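# Screw a feeder screw into the red-taped housing hole

## Task

Take a screw from the screw feeder and drive it into the housing hole at the corner marked with red tape until the screwdriver motor halts on its own (stopped_at_torque=1). The other three holes must stay empty; even a screw tip left in one fails. After tightening, do not turn or shift the screw. If a screw gets pushed in rather than turned, unscrew it completely and drive it again. Finally release it, raise the screwdriver well clear above the screw head and move away.

## Robot and tools

Robot: one arm carrying a powered screwdriver. Its tool point is the tip of the hex key when unloaded; the key lies along the tool point's +z axis and can be pressed back up to 12 mm. A thin vacuum sleeve around the key can hold a screw. A flat block juts about 9 cm from the last joint's axis toward the tool's -y side and rotates with it, so watch its clearance.

Frames: the scene frame has its origin on the table top under the arm base, +z up, +y to the left when facing along +x. The base may be tilted. Results report end_effector_position (m) and end_effector_quat_wxyz in the scene frame, plus velocities (m/s, rad/s). The printed position may be off, more so at long reach. Motion commands, however, are in the tool point's own axes.

execute_actions(actions): actions is a list of up to 15 actions; each action is a table of up to 15 rows; each row is 9 numbers in [-1, 1]: dx, dy, dz, rx, ry, rz, spindle, torque_limit, sleeve_vacuum. Each row lasts one control step (1/30 s); an action always lasts 15 steps (0.5 s), repeating its final row if shorter. dx..rz are an offset, not a pose: measured in tool axes from where the tool point was when that action began (for a call's first action, the last pose a result reported). Rows do not add up; each is relative to the same start. Scale: 1.0 = 0.6 m or 180 degrees; rx, ry, rz form one rotation vector. Per step, the command is clipped to within 100 mm and 16 degrees of the measured pose, and position is favoured over orientation. Far targets need several actions; the arm continues at most to the last clipped pose. An empty list just returns state and images. Motion lags commands by roughly 0.17 s.

The last three numbers are absolute settings. spindle: +1 turns the key clockwise at 500 rpm (drives in), -1 the reverse; 0.5 s to spin up. It keeps running between calls and while you think, but the arm does not follow the screw then, so finish each action with spindle 0. torque_limit: -1 = 0.3 N m, +1 = 1.2 N m, linear. sleeve_vacuum: above 0.01 holds a screw, otherwise releases it. torque_limit and sleeve_vacuum persist.

move(target, speed, stop_force, blocking): target is one row of 9 numbers as above, an offset in tool axes from the pose in the latest result that shows one; the tool point follows a straight path toward it. speed is 0.002 to 0.5 m/s (default 0.25); rotation is capped at twice that in rad/s. Path time is 0.5 to 10 s; beyond 10 s it stops short. It does not avoid obstacles and may overshoot speed, especially with a nearly straight arm. stop_force (13 to 80 N, optional, not before 0.2 s of scene time) ends the path when the wrist sensor feels that much extra push against the travel for 2 steps, then backs off 2 steps and holds; the press may briefly exceed it. Use it only with very slow, non-rotating moves; omit it when leaving a surface. blocking=false returns after 0.5 s and cannot be combined with stop_force; then use wait or stop before issuing more motion. The move: line reports the ending (done, contact, held, off_target, moving, fault), limits (paced = pose clipped; held = check blocked steps, after which the arm may speed up) and distance to target.

wait(seconds): 0 to 10; the arm holds its last command and a running move continues. stop(): brakes a running move; the tool keeps going. zoom_image(camera, region): camera is cam_high (672x504), cam_low (672x504) or cam_wrist (616x616); region [x0, y0, x1, y1] in pixels from top-left, at most 504 by 504. finished_scene(scene): pass the current scene's number; irreversible, and the goal must hold afterward.

Screwing: place the tool point on the screw axis 2 mm below the head top and turn slowly, spindle within -0.2..0.2 (negative seats the key without driving; positive also drives). While driving, advance the arm 0.7 mm along the key per turn. The motor stops at 95 % of torque_limit (head seated or thread jammed); stopped_at_torque then reads 1, and a new positive spindle needs 0.5 s of spindle at 0 or below first. Loosening never auto-stops; if turns do not decrease, raise torque_limit. screw_detected = 1 when sleeve_vacuum_kpa exceeds 30 (head seals the sleeve). turns counts key revolutions, positive clockwise.

Feedback: Wrist force and Wrist torque lines are in tool axes, force pointing from the contact back into the arm; offsets up to about 5.5 N, noise SD up to 3.4 N, saturation near 100 N; no reading at start is normal. "pose unreachable" means the clearance check (which includes the base mount) altered or blocked the command. Hand target is where the controller currently drives.

Avoid: pressing past a firm contact (the arm is stiff); joint torque above load limits (pan and lift 287, elbow 130, wrists 46.9 N m) or any external force of 150 N, which cause a 10 s stop; motor heat (warning at 70 C, brakes at 85 C) from holding loads; dropping screws, hitting hard, or knocking anything off the table. Loose objects may get nudged occasionally. The robot keeps holding its last command while you think.

Each tool is called after "Emit:" as name(argument=value, ...), one argument or row to a line, values as JSON.

## Session

Emit:
execute_actions(
  actions=[],
)

Scene clock: 0.00 s.
end_effector_position=(+0.4035, +0.2524, +0.3583) sleeve_vacuum_kpa=0 screw_detected=0 stopped_at_torque=0 turns=0.00 end_effector_quat_wxyz=(+0.267, +0.641, +0.667, -0.270) end_effector_velocity=(-0.001, -0.001, -0.000) end_effector_angular_velocity=(+0.001, +0.000, -0.002)
Joint positions: [-0.455 -2.118  2.163 -1.614 -1.572 -0.455]
Joint velocities: [-0.001  0.     0.001  0.001  0.     0.   ]
Wrist force (N, on the end effector, along its own x y z axes, offset not removed): no reading
Wrist torque (N m, same axes, about the end effector's origin, offset not removed): no reading
Hand target: +0.403, +0.252, +0.358; +0.267, +0.641, +0.667, -0.270

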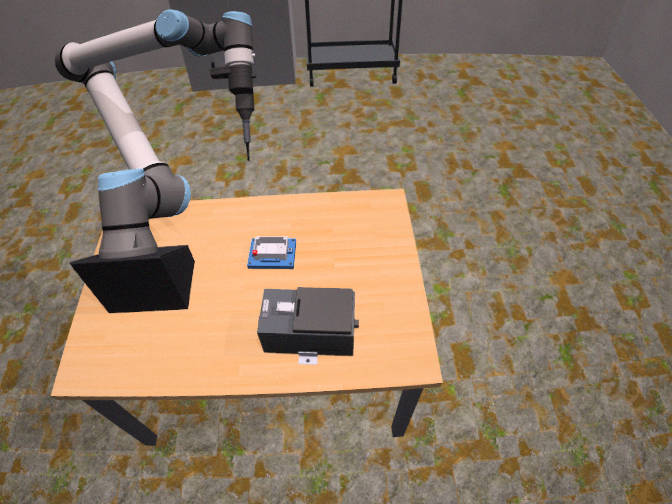

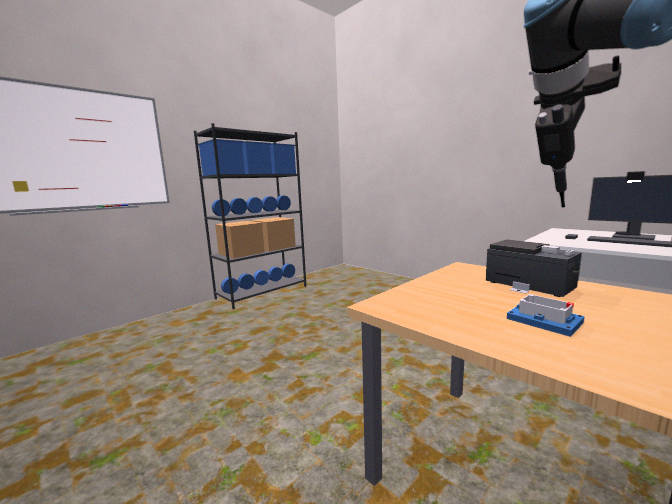

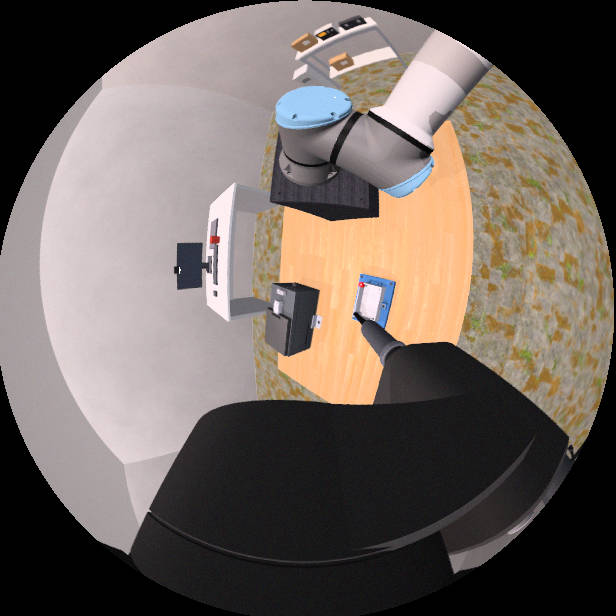

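Emit:
execute_actions(
  actions=[],
)

Scene clock: 2.47 s.
end_effector_position=(+0.4035, +0.2524, +0.3583) sleeve_vacuum_kpa=0 screw_detected=0 stopped_at_torque=0 turns=0.00 end_effector_quat_wxyz=(+0.267, +0.641, +0.667, -0.270) end_effector_velocity=(+0.000, +0.000, -0.000) end_effector_angular_velocity=(+0.000, +0.001, +0.001)
Joint positions: [-0.455 -2.118  2.163 -1.614 -1.572 -0.455]
Joint velocities: [ 0.001  0.001 -0.001  0.     0.    -0.   ]
Wrist force (N, on the end effector, along its own x y z axes, offset not removed): [2.9 -1.9 3.6]
Wrist torque (N m, same axes, about the end effector's origin, offset not removed): [-0.54 -0.46 0.13]
Hand target: +0.403, +0.252, +0.358; +0.267, +0.641, +0.667, -0.270

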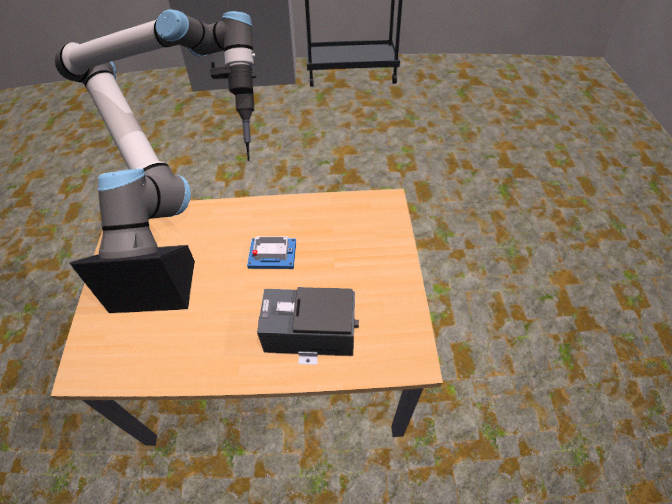

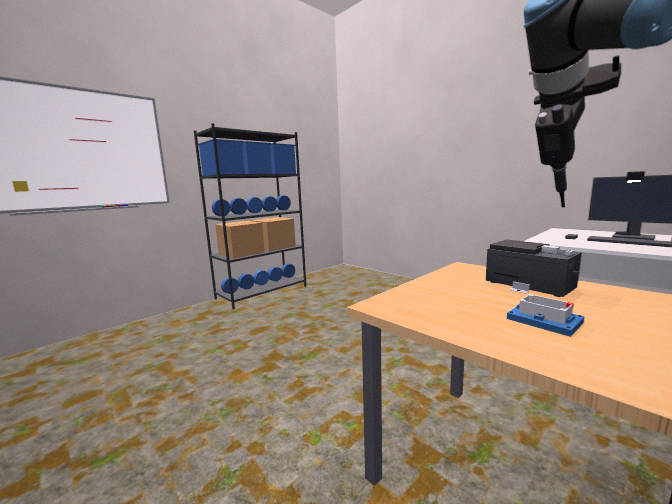

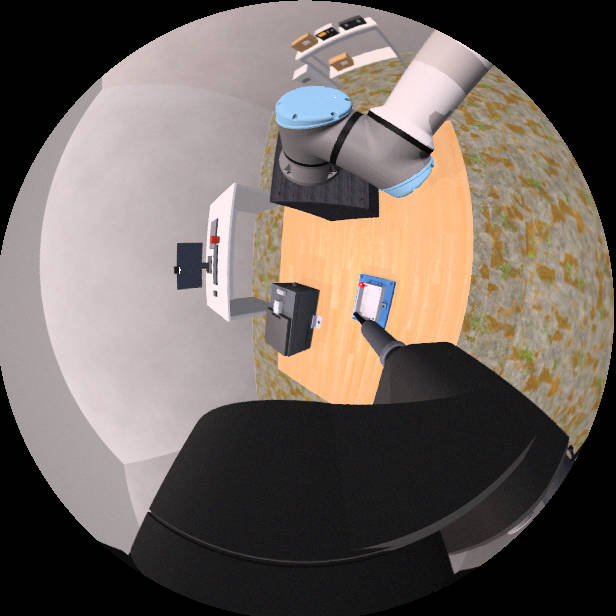

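Emit:
move(
  target=[0,0,0,0,0.248,0,0,0,0],
  speed=0.5,
)

Emit:
move(
  target=[-0.737,0.073,0.247,0,0,0,0,0,0],
  speed=0.4,
)

Scene clock: 4.63 s.
end_effector_position=(+0.4033, +0.2528, +0.3583) sleeve_vacuum_kpa=0 screw_detected=0 stopped_at_torque=0 turns=0.00 end_effector_quat_wxyz=(-0.006, +0.695, +0.719, -0.006) end_effector_velocity=(+0.000, -0.001, -0.000) end_effector_angular_velocity=(+0.009, +0.001, +0.001)
Joint positions: [-0.948 -1.858  2.191 -1.227 -1.149 -1.098]
Joint velocities: [-0.002  0.007  0.     0.002  0.002 -0.006]
Wrist force (N, on the end effector, along its own x y z axes, offset not removed): [2.4 -2.9 2.3]
Wrist torque (N m, same axes, about the end effector's origin, offset not removed): [-0.81 -0.40 0.14]
Hand target: +0.403, +0.253, +0.358; -0.007, +0.695, +0.719, -0.006
Off the commanded pose: 0.000 m, 0 deg.
move: done

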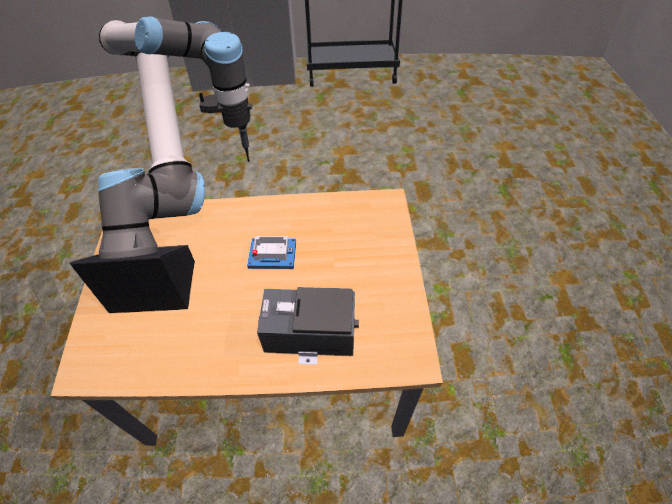

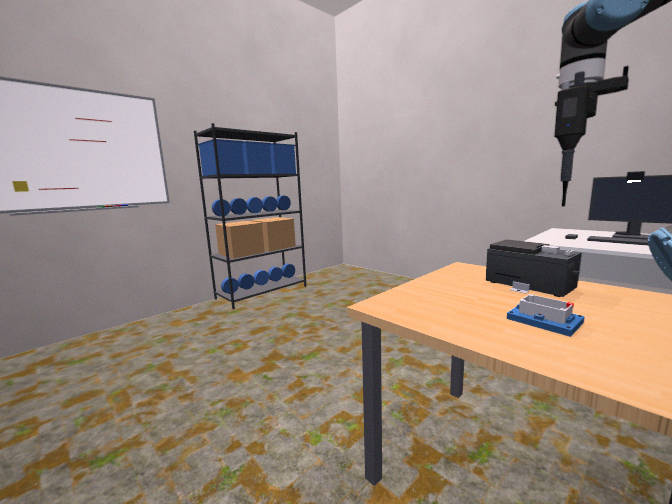

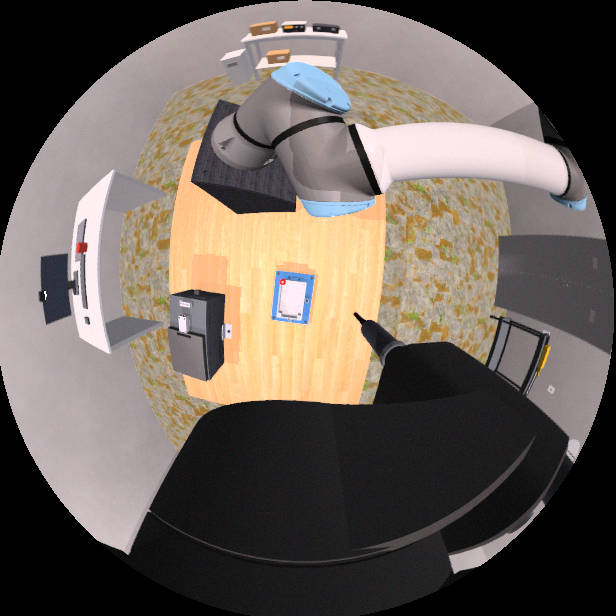

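Scene clock: 6.43 s.
end_effector_position=(+0.4592, -0.1872, +0.2090) sleeve_vacuum_kpa=0 screw_detected=0 stopped_at_torque=0 turns=0.00 end_effector_quat_wxyz=(-0.006, +0.695, +0.719, -0.006) end_effector_velocity=(+0.000, -0.001, -0.001) end_effector_angular_velocity=(+0.003, +0.001, -0.001)
Joint positions: [-1.083 -1.004  2.182 -2.031 -1.236 -1.21 ]
Joint velocities: [ 0.001  0.005 -0.002  0.001  0.001  0.   ]
Wrist force (N, on the end effector, along its own x y z axes, offset not removed): [1.5 -1.9 2.8]
Wrist torque (N m, same axes, about the end effector's origin, offset not removed): [-0.58 -0.15 0.08]
Hand target: +0.459, -0.187, +0.209; -0.006, +0.695, +0.719, -0.006
Off the commanded pose: 0.001 m, 0 deg.
move: done

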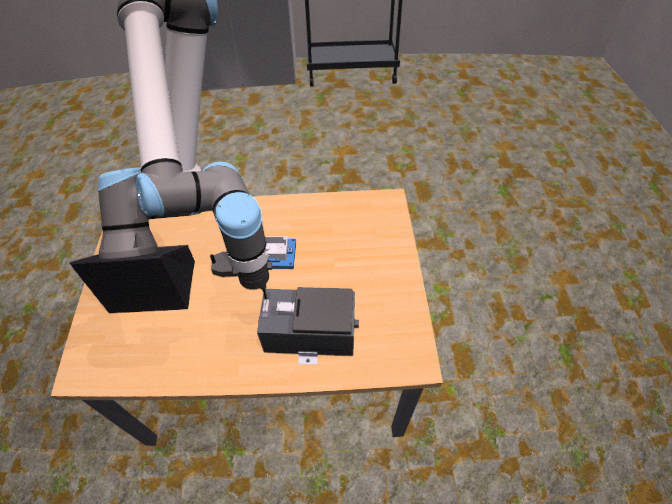

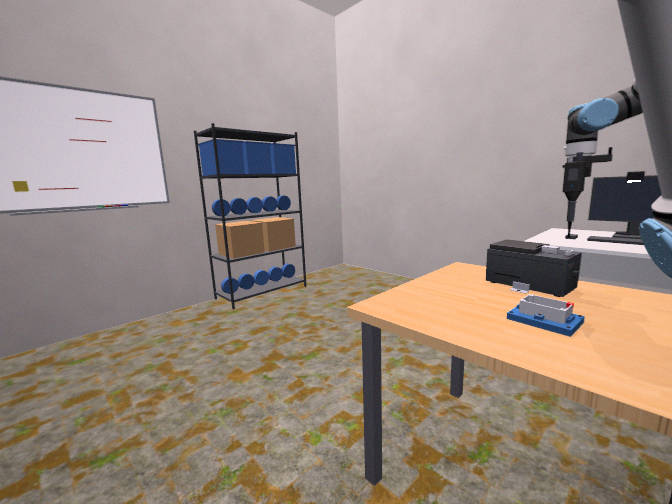

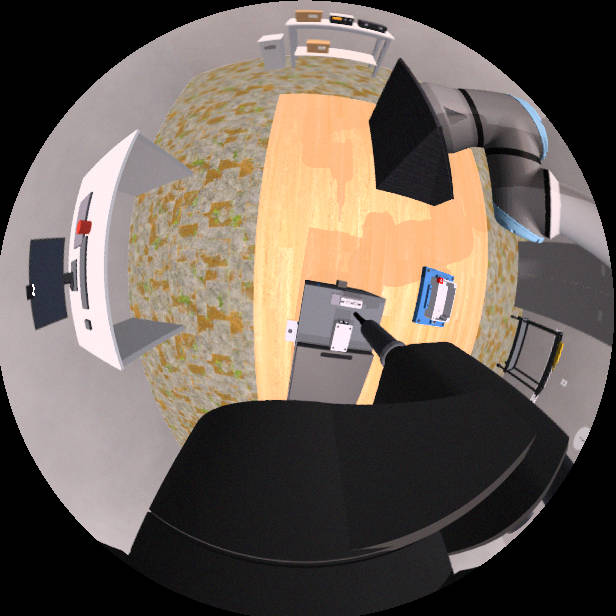

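Emit:
move(
  target=[0,-0.03,0.052,0,0,0,0,0,0],
  speed=0.2,
)

Emit:
zoom_image(
  camera="cam_wrist",
  region=[300,260,400,360],
)

Scene clock: 7.87 s.
end_effector_position=(+0.4408, -0.1878, +0.1782) sleeve_vacuum_kpa=0 screw_detected=0 stopped_at_torque=0 turns=0.00 end_effector_quat_wxyz=(-0.006, +0.695, +0.719, -0.006) end_effector_velocity=(-0.002, -0.001, -0.002) end_effector_angular_velocity=(+0.002, -0.000, -0.002)
Joint positions: [-1.092 -0.982  2.235 -2.103 -1.242 -1.217]
Joint velocities: [-0.003  0.003  0.002 -0.003 -0.001 -0.   ]
Wrist force (N, on the end effector, along its own x y z axes, offset not removed): [2.2 -2.3 1.7]
Wrist torque (N m, same axes, about the end effector's origin, offset not removed): [-0.73 -0.46 0.09]
Hand target: +0.441, -0.188, +0.178; -0.006, +0.695, +0.719, -0.006
Off the commanded pose: 0.000 m, 0 deg.
move: done

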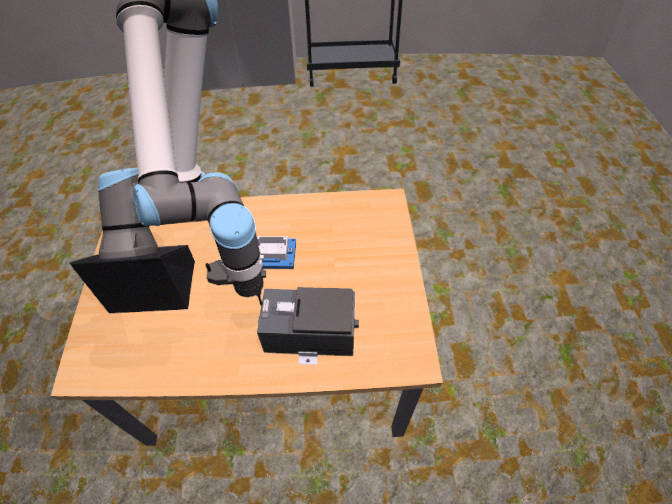

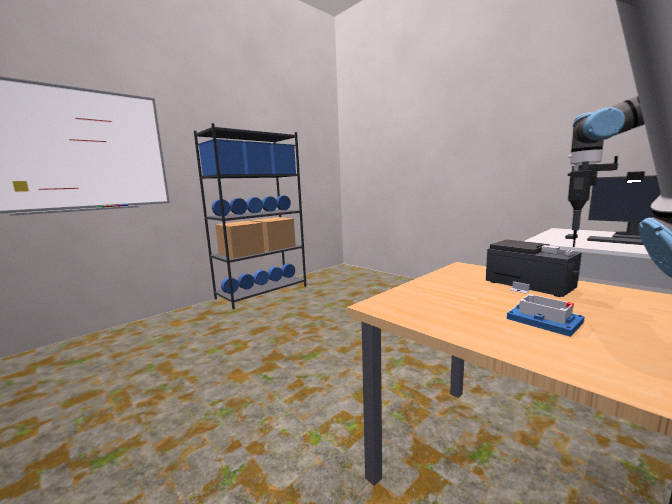

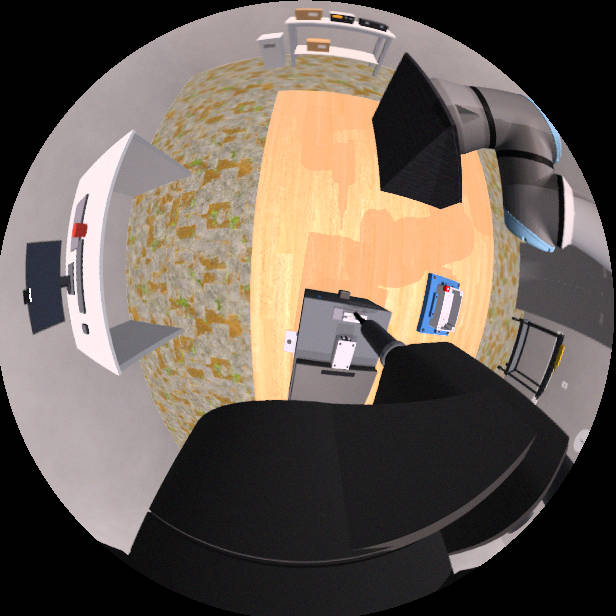

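Region (300, 260, 400, 360) of cam_wrist's 616x616 image, scaled by 5.040, with more detail than that image has.

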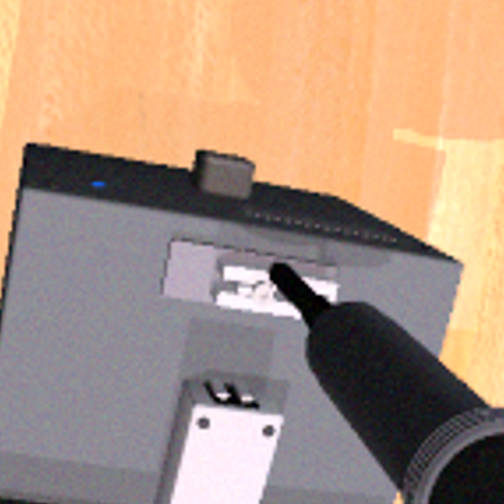

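Emit:
move(
  target=[0.005,0.0133,0.008,0,0,0,0,0,0],
  speed=0.05,
)

Emit:
zoom_image(
  camera="cam_wrist",
  region=[320,280,380,340],
)

Scene clock: 9.97 s.
end_effector_position=(+0.4485, -0.1846, +0.1733) sleeve_vacuum_kpa=0 screw_detected=0 stopped_at_torque=0 turns=0.00 end_effector_quat_wxyz=(-0.006, +0.695, +0.719, -0.006) end_effector_velocity=(+0.000, +0.002, -0.002) end_effector_angular_velocity=(+0.002, +0.002, -0.000)
Joint positions: [-1.077 -0.978  2.233 -2.109 -1.232 -1.205]
Joint velocities: [0.003 0.001 0.001 0.    0.001 0.002]
Wrist force (N, on the end effector, along its own x y z axes, offset not removed): [2.3 -2.9 0.2]
Wrist torque (N m, same axes, about the end effector's origin, offset not removed): [-0.84 -0.54 0.21]
Hand target: +0.449, -0.185, +0.173; -0.006, +0.695, +0.719, -0.006
Off the commanded pose: 0.000 m, 0 deg.
move: done

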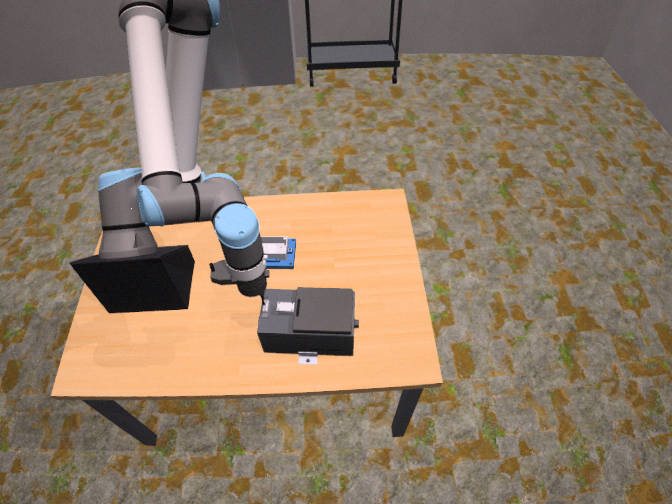

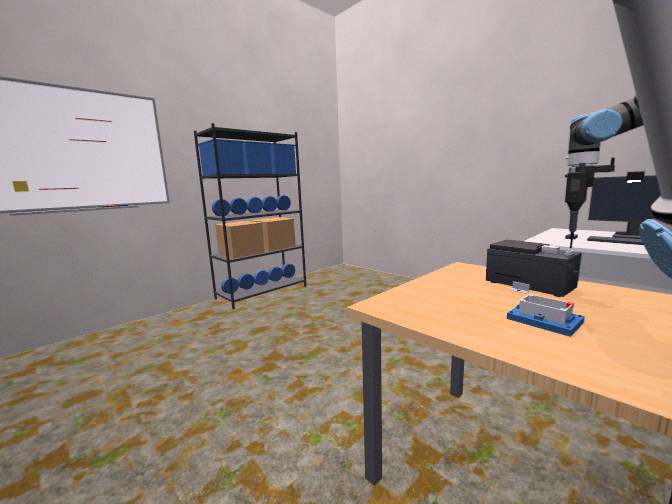

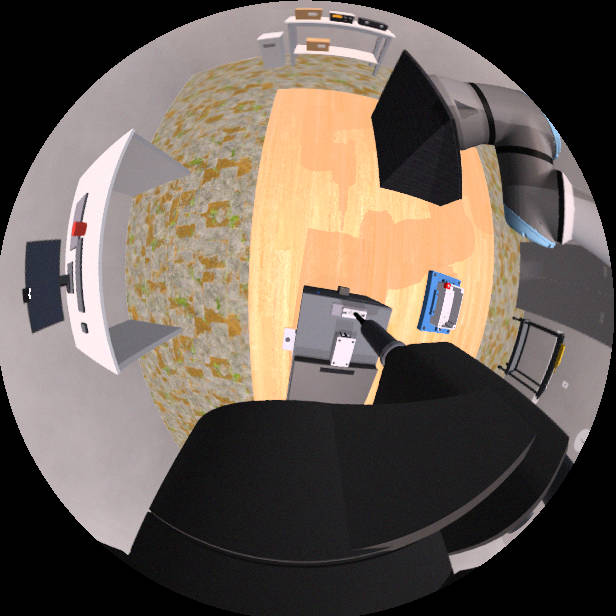

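Region (320, 280, 380, 340) of cam_wrist's 616x616 image, scaled by 8.400, with more detail than that image has.

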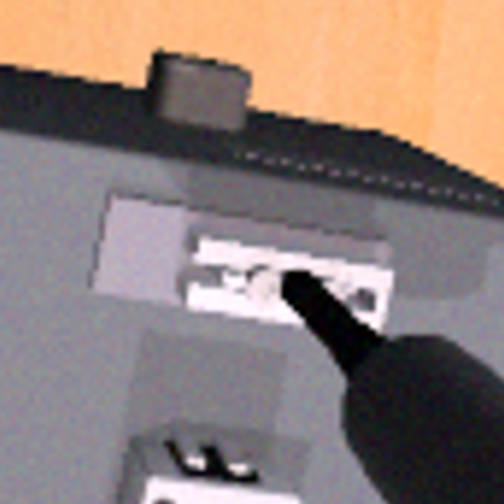

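Emit:
move(
  target=[-0.0025,0,0.009,0,0,0,0,0,0],
  speed=0.03,
)

Emit:
zoom_image(
  camera="cam_wrist",
  region=[335,295,375,335],
)

Scene clock: 11.50 s.
end_effector_position=(+0.4485, -0.1860, +0.1680) sleeve_vacuum_kpa=0 screw_detected=0 stopped_at_torque=0 turns=0.00 end_effector_quat_wxyz=(-0.006, +0.695, +0.719, -0.006) end_effector_velocity=(+0.000, -0.001, -0.001) end_effector_angular_velocity=(-0.003, -0.001, +0.001)
Joint positions: [-1.075 -0.97   2.236 -2.121 -1.23  -1.203]
Joint velocities: [ 0.     0.001  0.001 -0.005 -0.     0.   ]
Wrist force (N, on the end effector, along its own x y z axes, offset not removed): [-0.1 -1.7 1.5]
Wrist torque (N m, same axes, about the end effector's origin, offset not removed): [-0.46 0.26 0.10]
Hand target: +0.448, -0.186, +0.168; -0.006, +0.695, +0.719, -0.006
Off the commanded pose: 0.000 m, 0 deg.
move: done

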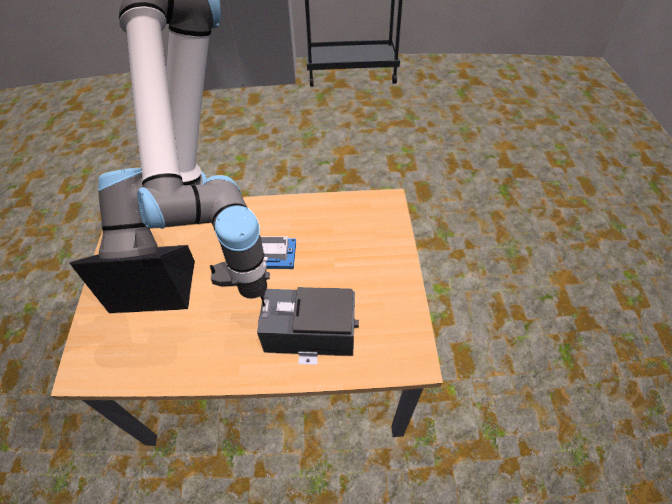

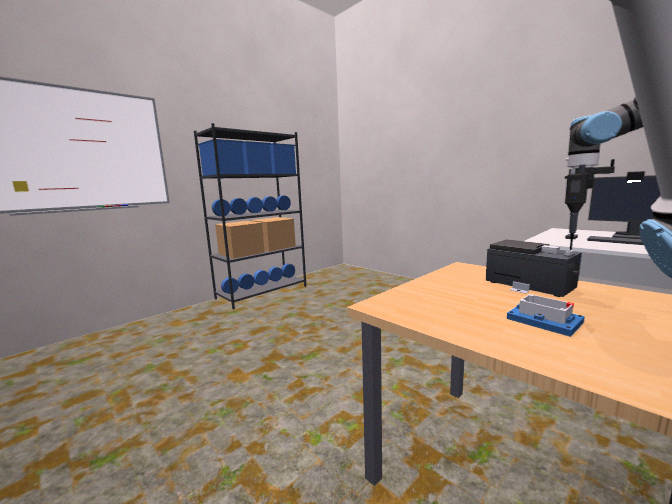

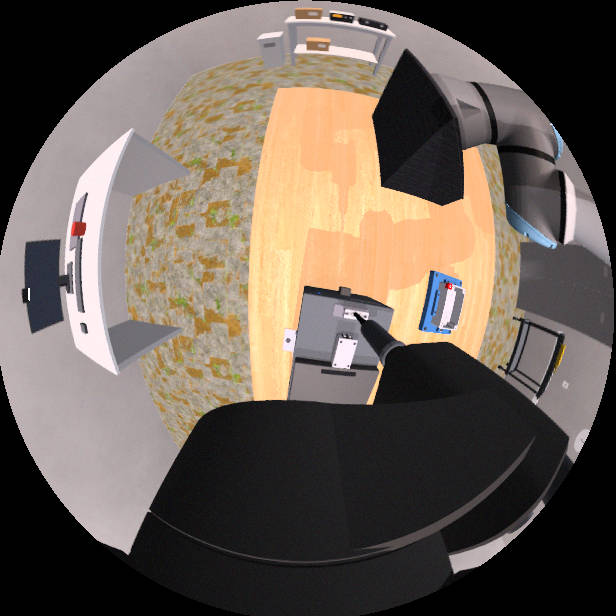

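Region (335, 295, 375, 335) of cam_wrist's 616x616 image, scaled by 12.600, with more detail than that image has.

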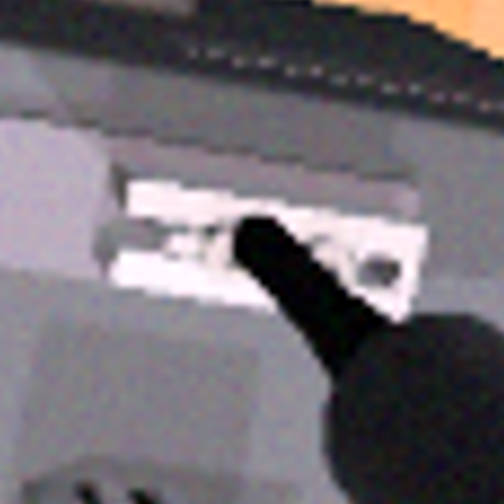

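Emit:
execute_actions(
  actions=[
    [[0,0.0012,0,0,0,0,0,0,1]],
    [[0,0,0.008,0,0,0,-0.15,0,1]],
    [[0,0,0.007,0,0,0,-0.15,0,1]],
    [[0,0,0,0,0,0,-0.15,0,1]],
    [[0,0,0,0,0,0,0,0,1]],
  ],
)

Emit:
zoom_image(
  camera="cam_wrist",
  region=[335,295,375,335],
)

Scene clock: 15.30 s.
end_effector_position=(+0.4490, -0.1860, +0.1590) sleeve_vacuum_kpa=14 screw_detected=0 stopped_at_torque=0 turns=-1.85 end_effector_quat_wxyz=(-0.006, +0.695, +0.719, -0.006) end_effector_velocity=(+0.000, -0.000, +0.001) end_effector_angular_velocity=(-0.001, -0.001, -0.000)
Joint positions: [-1.069 -0.96   2.243 -2.14  -1.226 -1.198]
Joint velocities: [-0.001 -0.001 -0.     0.     0.    -0.   ]
Wrist force (N, on the end effector, along its own x y z axes, offset not removed): [1.0 -4.9 -5.9]
Wrist torque (N m, same axes, about the end effector's origin, offset not removed): [-1.22 -0.13 0.25]
Hand target: +0.449, -0.186, +0.159; -0.006, +0.695, +0.719, -0.006
Off the commanded pose: 0.000 m, 0 deg.

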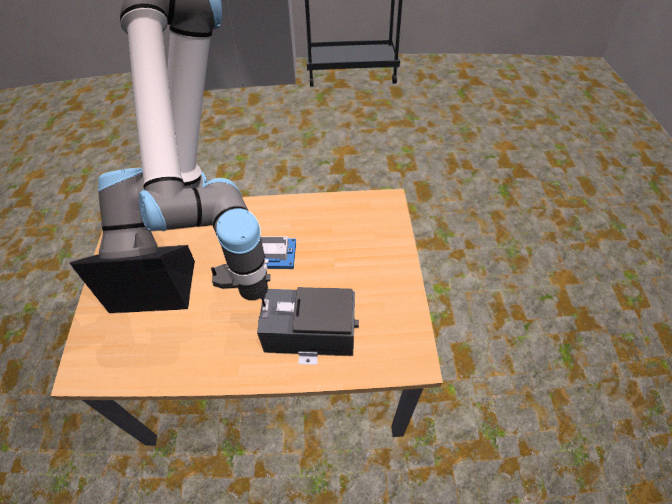

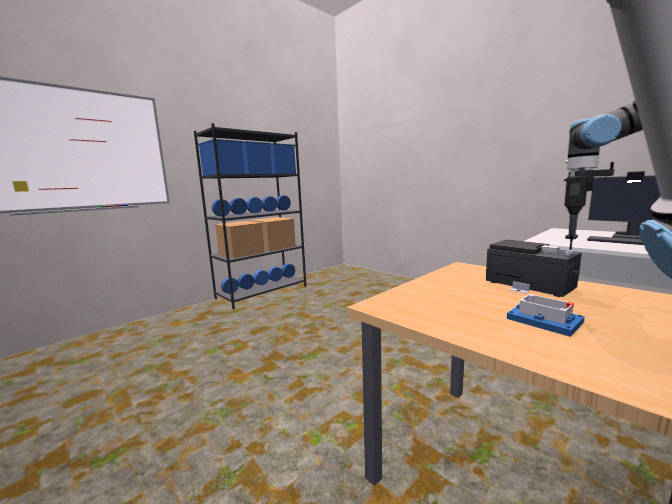

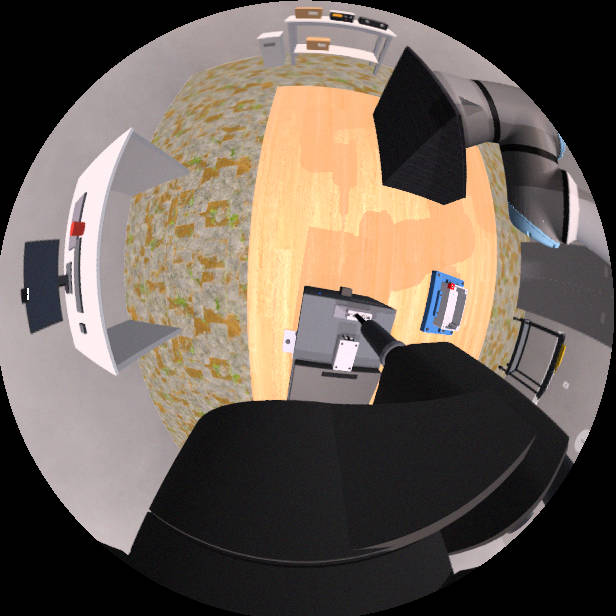

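Region (335, 295, 375, 335) of cam_wrist's 616x616 image, scaled by 12.600, with more detail than that image has.

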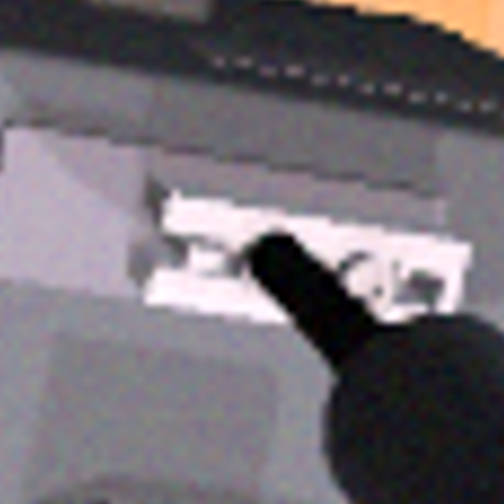

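Emit:
execute_actions(
  actions=[
    [[0,0,-0.013,0,0,0,0,0,-1]],
    [[0.006,0,0,0,0,0,0,0,-1]],
  ],
)

Emit:
zoom_image(
  camera="cam_wrist",
  region=[335,295,375,335],
)

Scene clock: 17.07 s.
end_effector_position=(+0.4490, -0.1824, +0.1668) sleeve_vacuum_kpa=0 screw_detected=0 stopped_at_torque=0 turns=-1.85 end_effector_quat_wxyz=(-0.006, +0.695, +0.719, -0.006) end_effector_velocity=(+0.001, -0.001, +0.000) end_effector_angular_velocity=(-0.001, +0.000, +0.001)
Joint positions: [-1.071 -0.974  2.24  -2.121 -1.228 -1.2  ]
Joint velocities: [ 0.001  0.001 -0.002  0.     0.     0.   ]
Wrist force (N, on the end effector, along its own x y z axes, offset not removed): [1.8 -2.8 -1.9]
Wrist torque (N m, same axes, about the end effector's origin, offset not removed): [-0.80 -0.40 0.15]
Hand target: +0.449, -0.182, +0.167; -0.006, +0.695, +0.719, -0.006
Off the commanded pose: 0.000 m, 0 deg.

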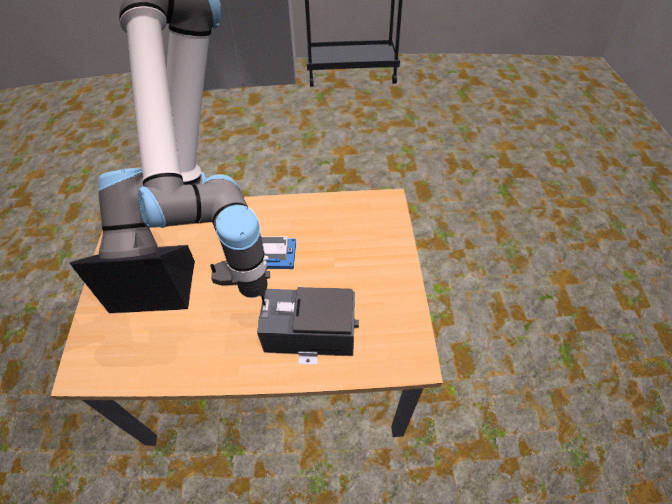

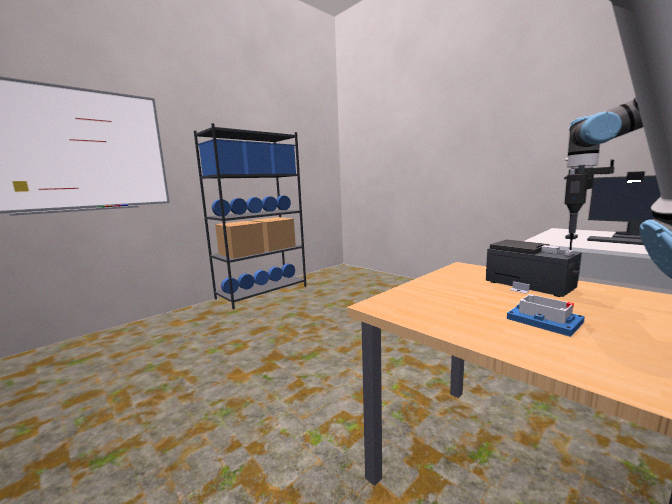

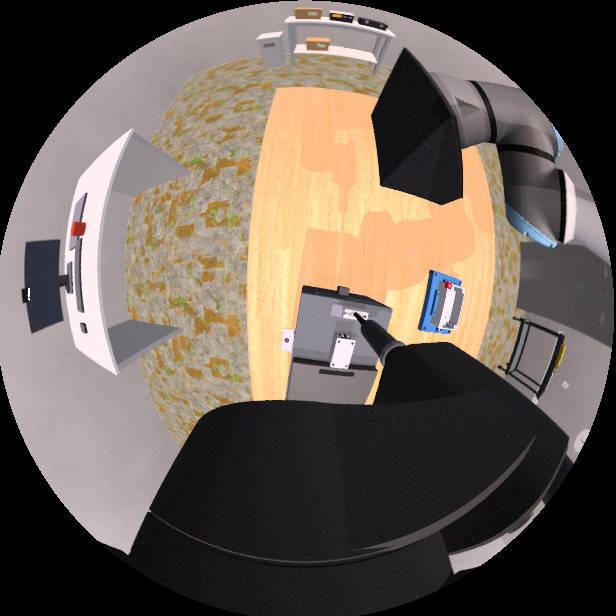

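Region (335, 295, 375, 335) of cam_wrist's 616x616 image, scaled by 12.600, with more detail than that image has.

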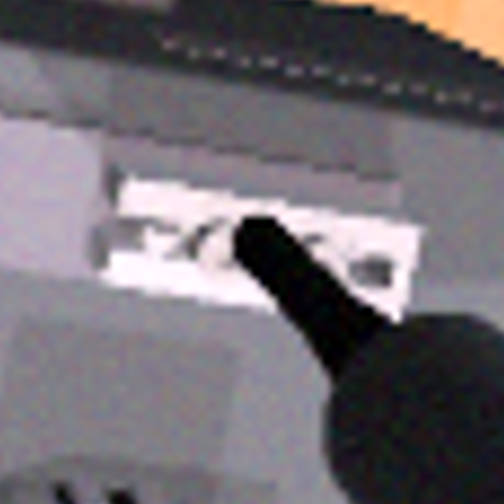

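Emit:
execute_actions(
  actions=[
    [[-0.0077,0.001,0,0,0,0,0,0,1]],
    [[0,0,0.007,0,0,0,-0.15,0,1]],
    [[0,0,0.006,0,0,0,-0.15,0,1]],
    [[0,0,0,0,0,0,-0.15,0,1]],
    [[0,0,0,0,0,0,0,0,1]],
  ],
)

Emit:
zoom_image(
  camera="cam_wrist",
  region=[335,295,375,335],
)

Scene clock: 23.10 s.
end_effector_position=(+0.4497, -0.1870, +0.1590) sleeve_vacuum_kpa=14 screw_detected=0 stopped_at_torque=0 turns=-3.69 end_effector_quat_wxyz=(-0.006, +0.695, +0.719, -0.006) end_effector_velocity=(+0.001, -0.001, +0.001) end_effector_angular_velocity=(-0.003, -0.000, +0.002)
Joint positions: [-1.068 -0.958  2.241 -2.14  -1.226 -1.198]
Joint velocities: [ 0.001 -0.002 -0.002  0.    -0.    -0.   ]
Wrist force (N, on the end effector, along its own x y z axes, offset not removed): [2.1 -1.3 -6.5]
Wrist torque (N m, same axes, about the end effector's origin, offset not removed): [-0.69 -0.34 0.02]
Hand target: +0.450, -0.187, +0.159; -0.006, +0.695, +0.719, -0.006
Off the commanded pose: 0.000 m, 0 deg.

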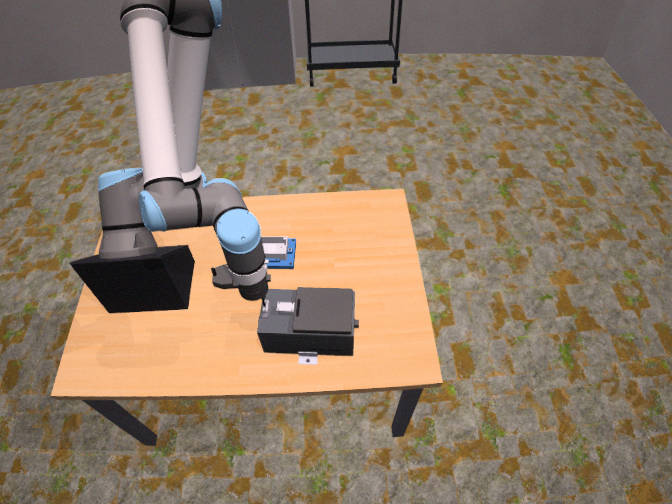

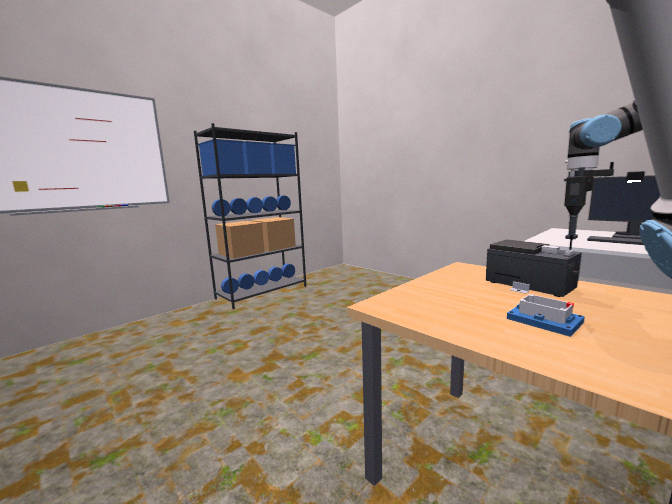

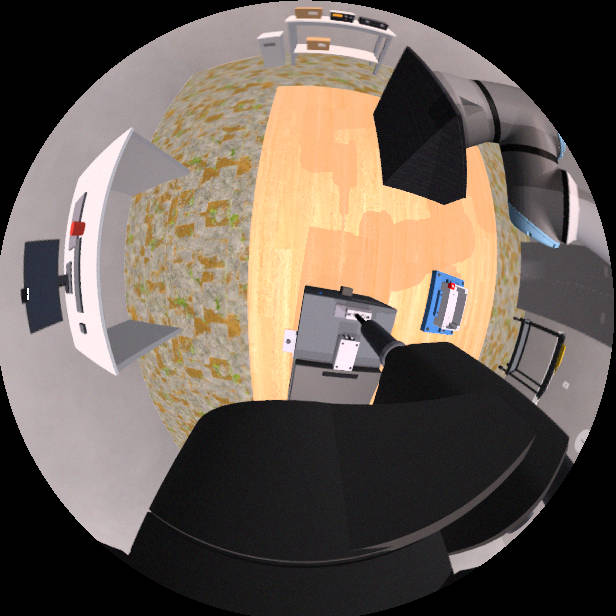

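Region (335, 295, 375, 335) of cam_wrist's 616x616 image, scaled by 12.600, with more detail than that image has.

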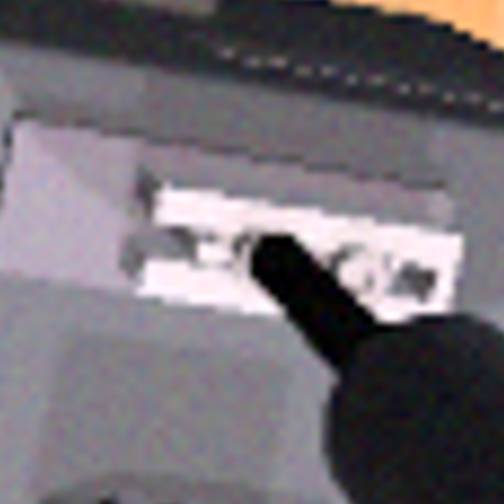

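Emit:
execute_actions(
  actions=[
    [[0,0,-0.013,0,0,0,0,0,-1]],
    [[0,-0.01,0,0,0,0,0,0,-1]],
  ],
)

Emit:
zoom_image(
  camera="cam_wrist",
  region=[335,295,375,335],
)

Scene clock: 25.87 s.
end_effector_position=(+0.4438, -0.1872, +0.1668) sleeve_vacuum_kpa=0 screw_detected=0 stopped_at_torque=0 turns=-3.69 end_effector_quat_wxyz=(-0.006, +0.695, +0.719, -0.006) end_effector_velocity=(-0.000, -0.000, +0.000) end_effector_angular_velocity=(-0.002, -0.000, +0.001)
Joint positions: [-1.081 -0.969  2.242 -2.126 -1.235 -1.208]
Joint velocities: [-0.    -0.001  0.001 -0.001 -0.001 -0.   ]
Wrist force (N, on the end effector, along its own x y z axes, offset not removed): [1.2 -2.5 1.3]
Wrist torque (N m, same axes, about the end effector's origin, offset not removed): [-0.70 -0.10 0.12]
Hand target: +0.444, -0.187, +0.167; -0.006, +0.695, +0.719, -0.006
Off the commanded pose: 0.000 m, 0 deg.

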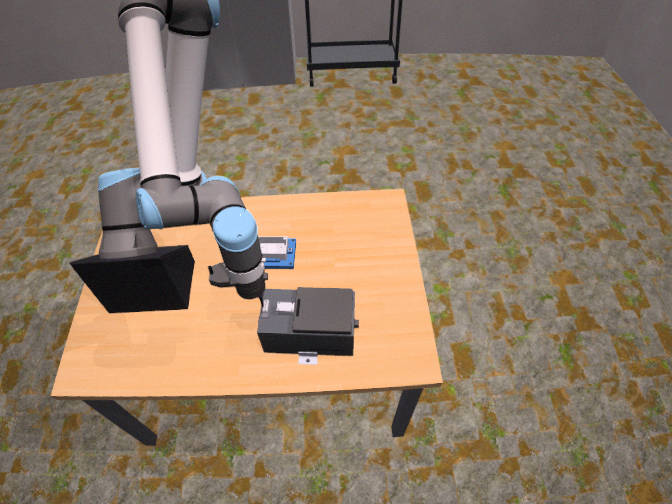

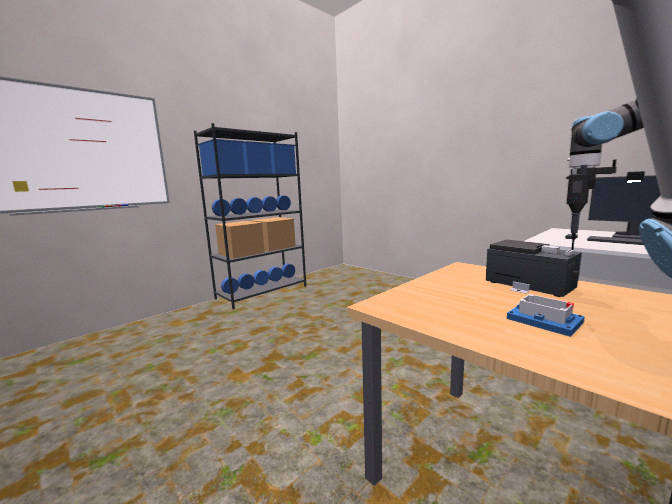

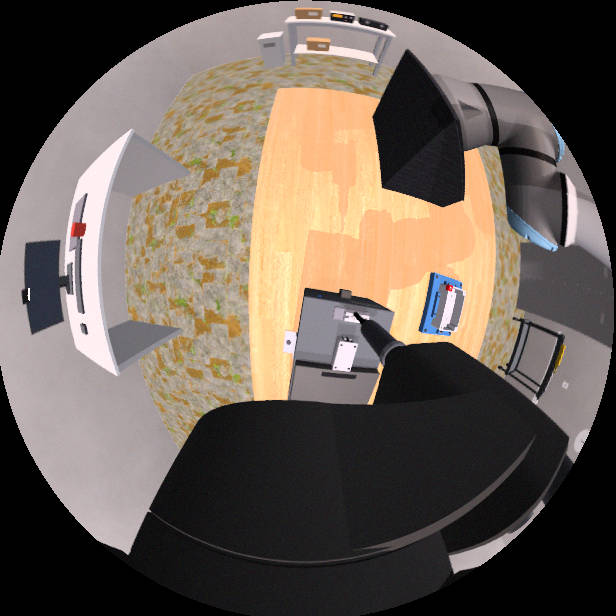

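Region (335, 295, 375, 335) of cam_wrist's 616x616 image, scaled by 12.600, with more detail than that image has.

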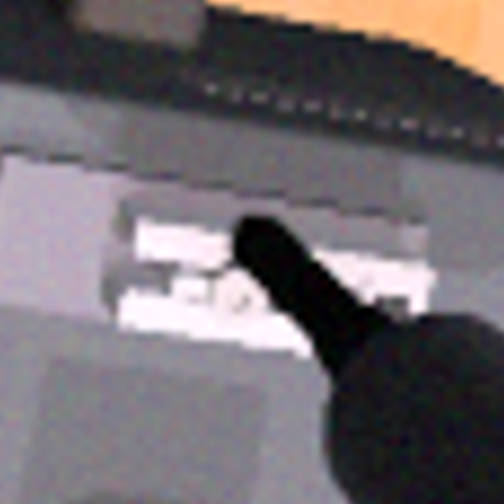

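Emit:
execute_actions(
  actions=[
    [[-0.0042,0.0098,0,0,0,0,0,0,1]],
    [[0,0,0.007,0,0,0,-0.15,0,1]],
    [[0,0,0.006,0,0,0,-0.15,0,1]],
    [[0,0,0,0,0,0,-0.15,0,1]],
    [[0,0,0,0,0,0,0,0,1]],
  ],
)

Emit:
zoom_image(
  camera="cam_wrist",
  region=[335,295,375,335],
)

Scene clock: 29.57 s.
end_effector_position=(+0.4497, -0.1896, +0.1590) sleeve_vacuum_kpa=14 screw_detected=0 stopped_at_torque=0 turns=-5.54 end_effector_quat_wxyz=(-0.006, +0.695, +0.719, -0.006) end_effector_velocity=(+0.001, -0.001, +0.000) end_effector_angular_velocity=(-0.003, -0.001, +0.002)
Joint positions: [-1.07  -0.953  2.238 -2.141 -1.227 -1.199]
Joint velocities: [ 0.001 -0.001 -0.001 -0.002 -0.    -0.   ]
Wrist force (N, on the end effector, along its own x y z axes, offset not removed): [-6.6 -3.7 -4.6]
Wrist torque (N m, same axes, about the end effector's origin, offset not removed): [-1.11 0.19 0.21]
Hand target: +0.450, -0.190, +0.159; -0.006, +0.695, +0.719, -0.006
Off the commanded pose: 0.000 m, 0 deg.

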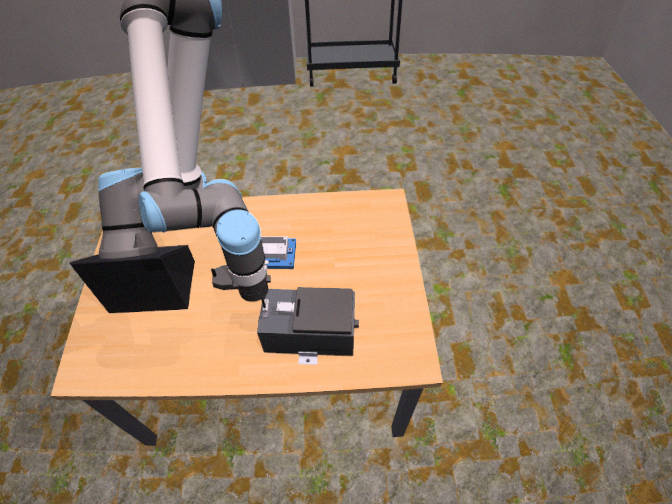

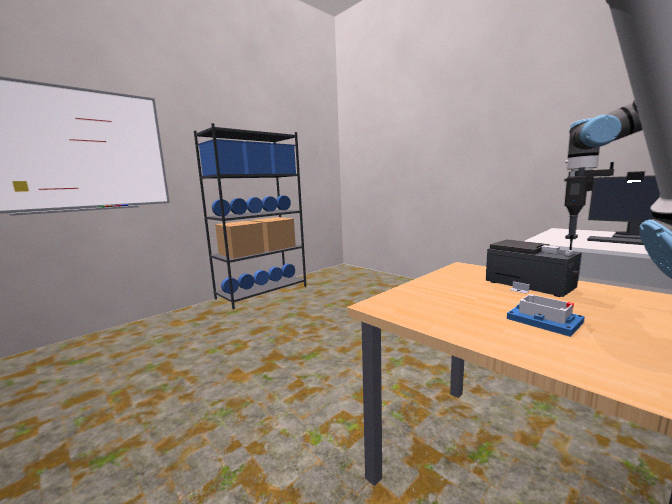

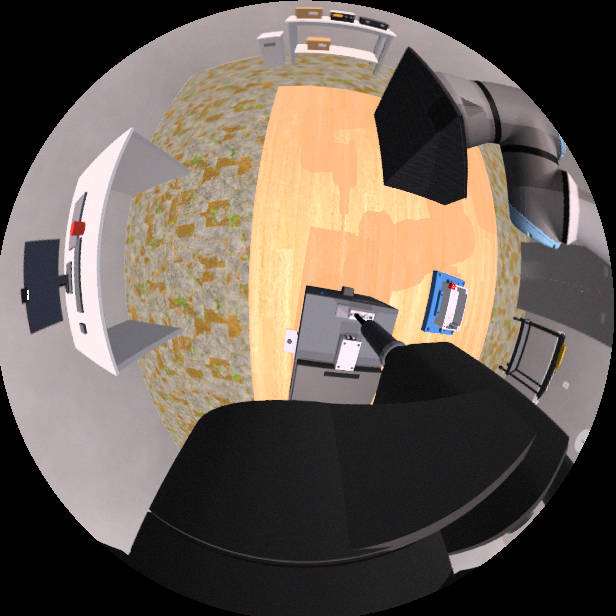

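Region (335, 295, 375, 335) of cam_wrist's 616x616 image, scaled by 12.600, with more detail than that image has.

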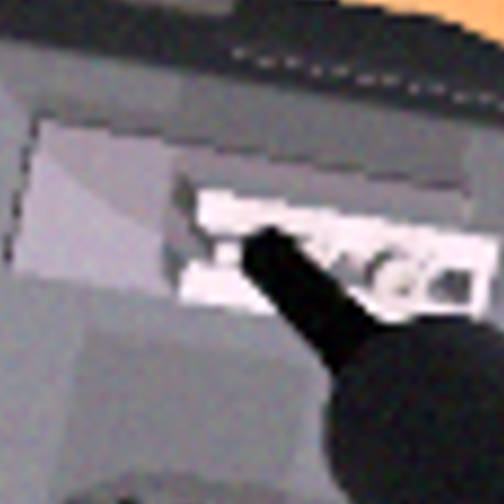

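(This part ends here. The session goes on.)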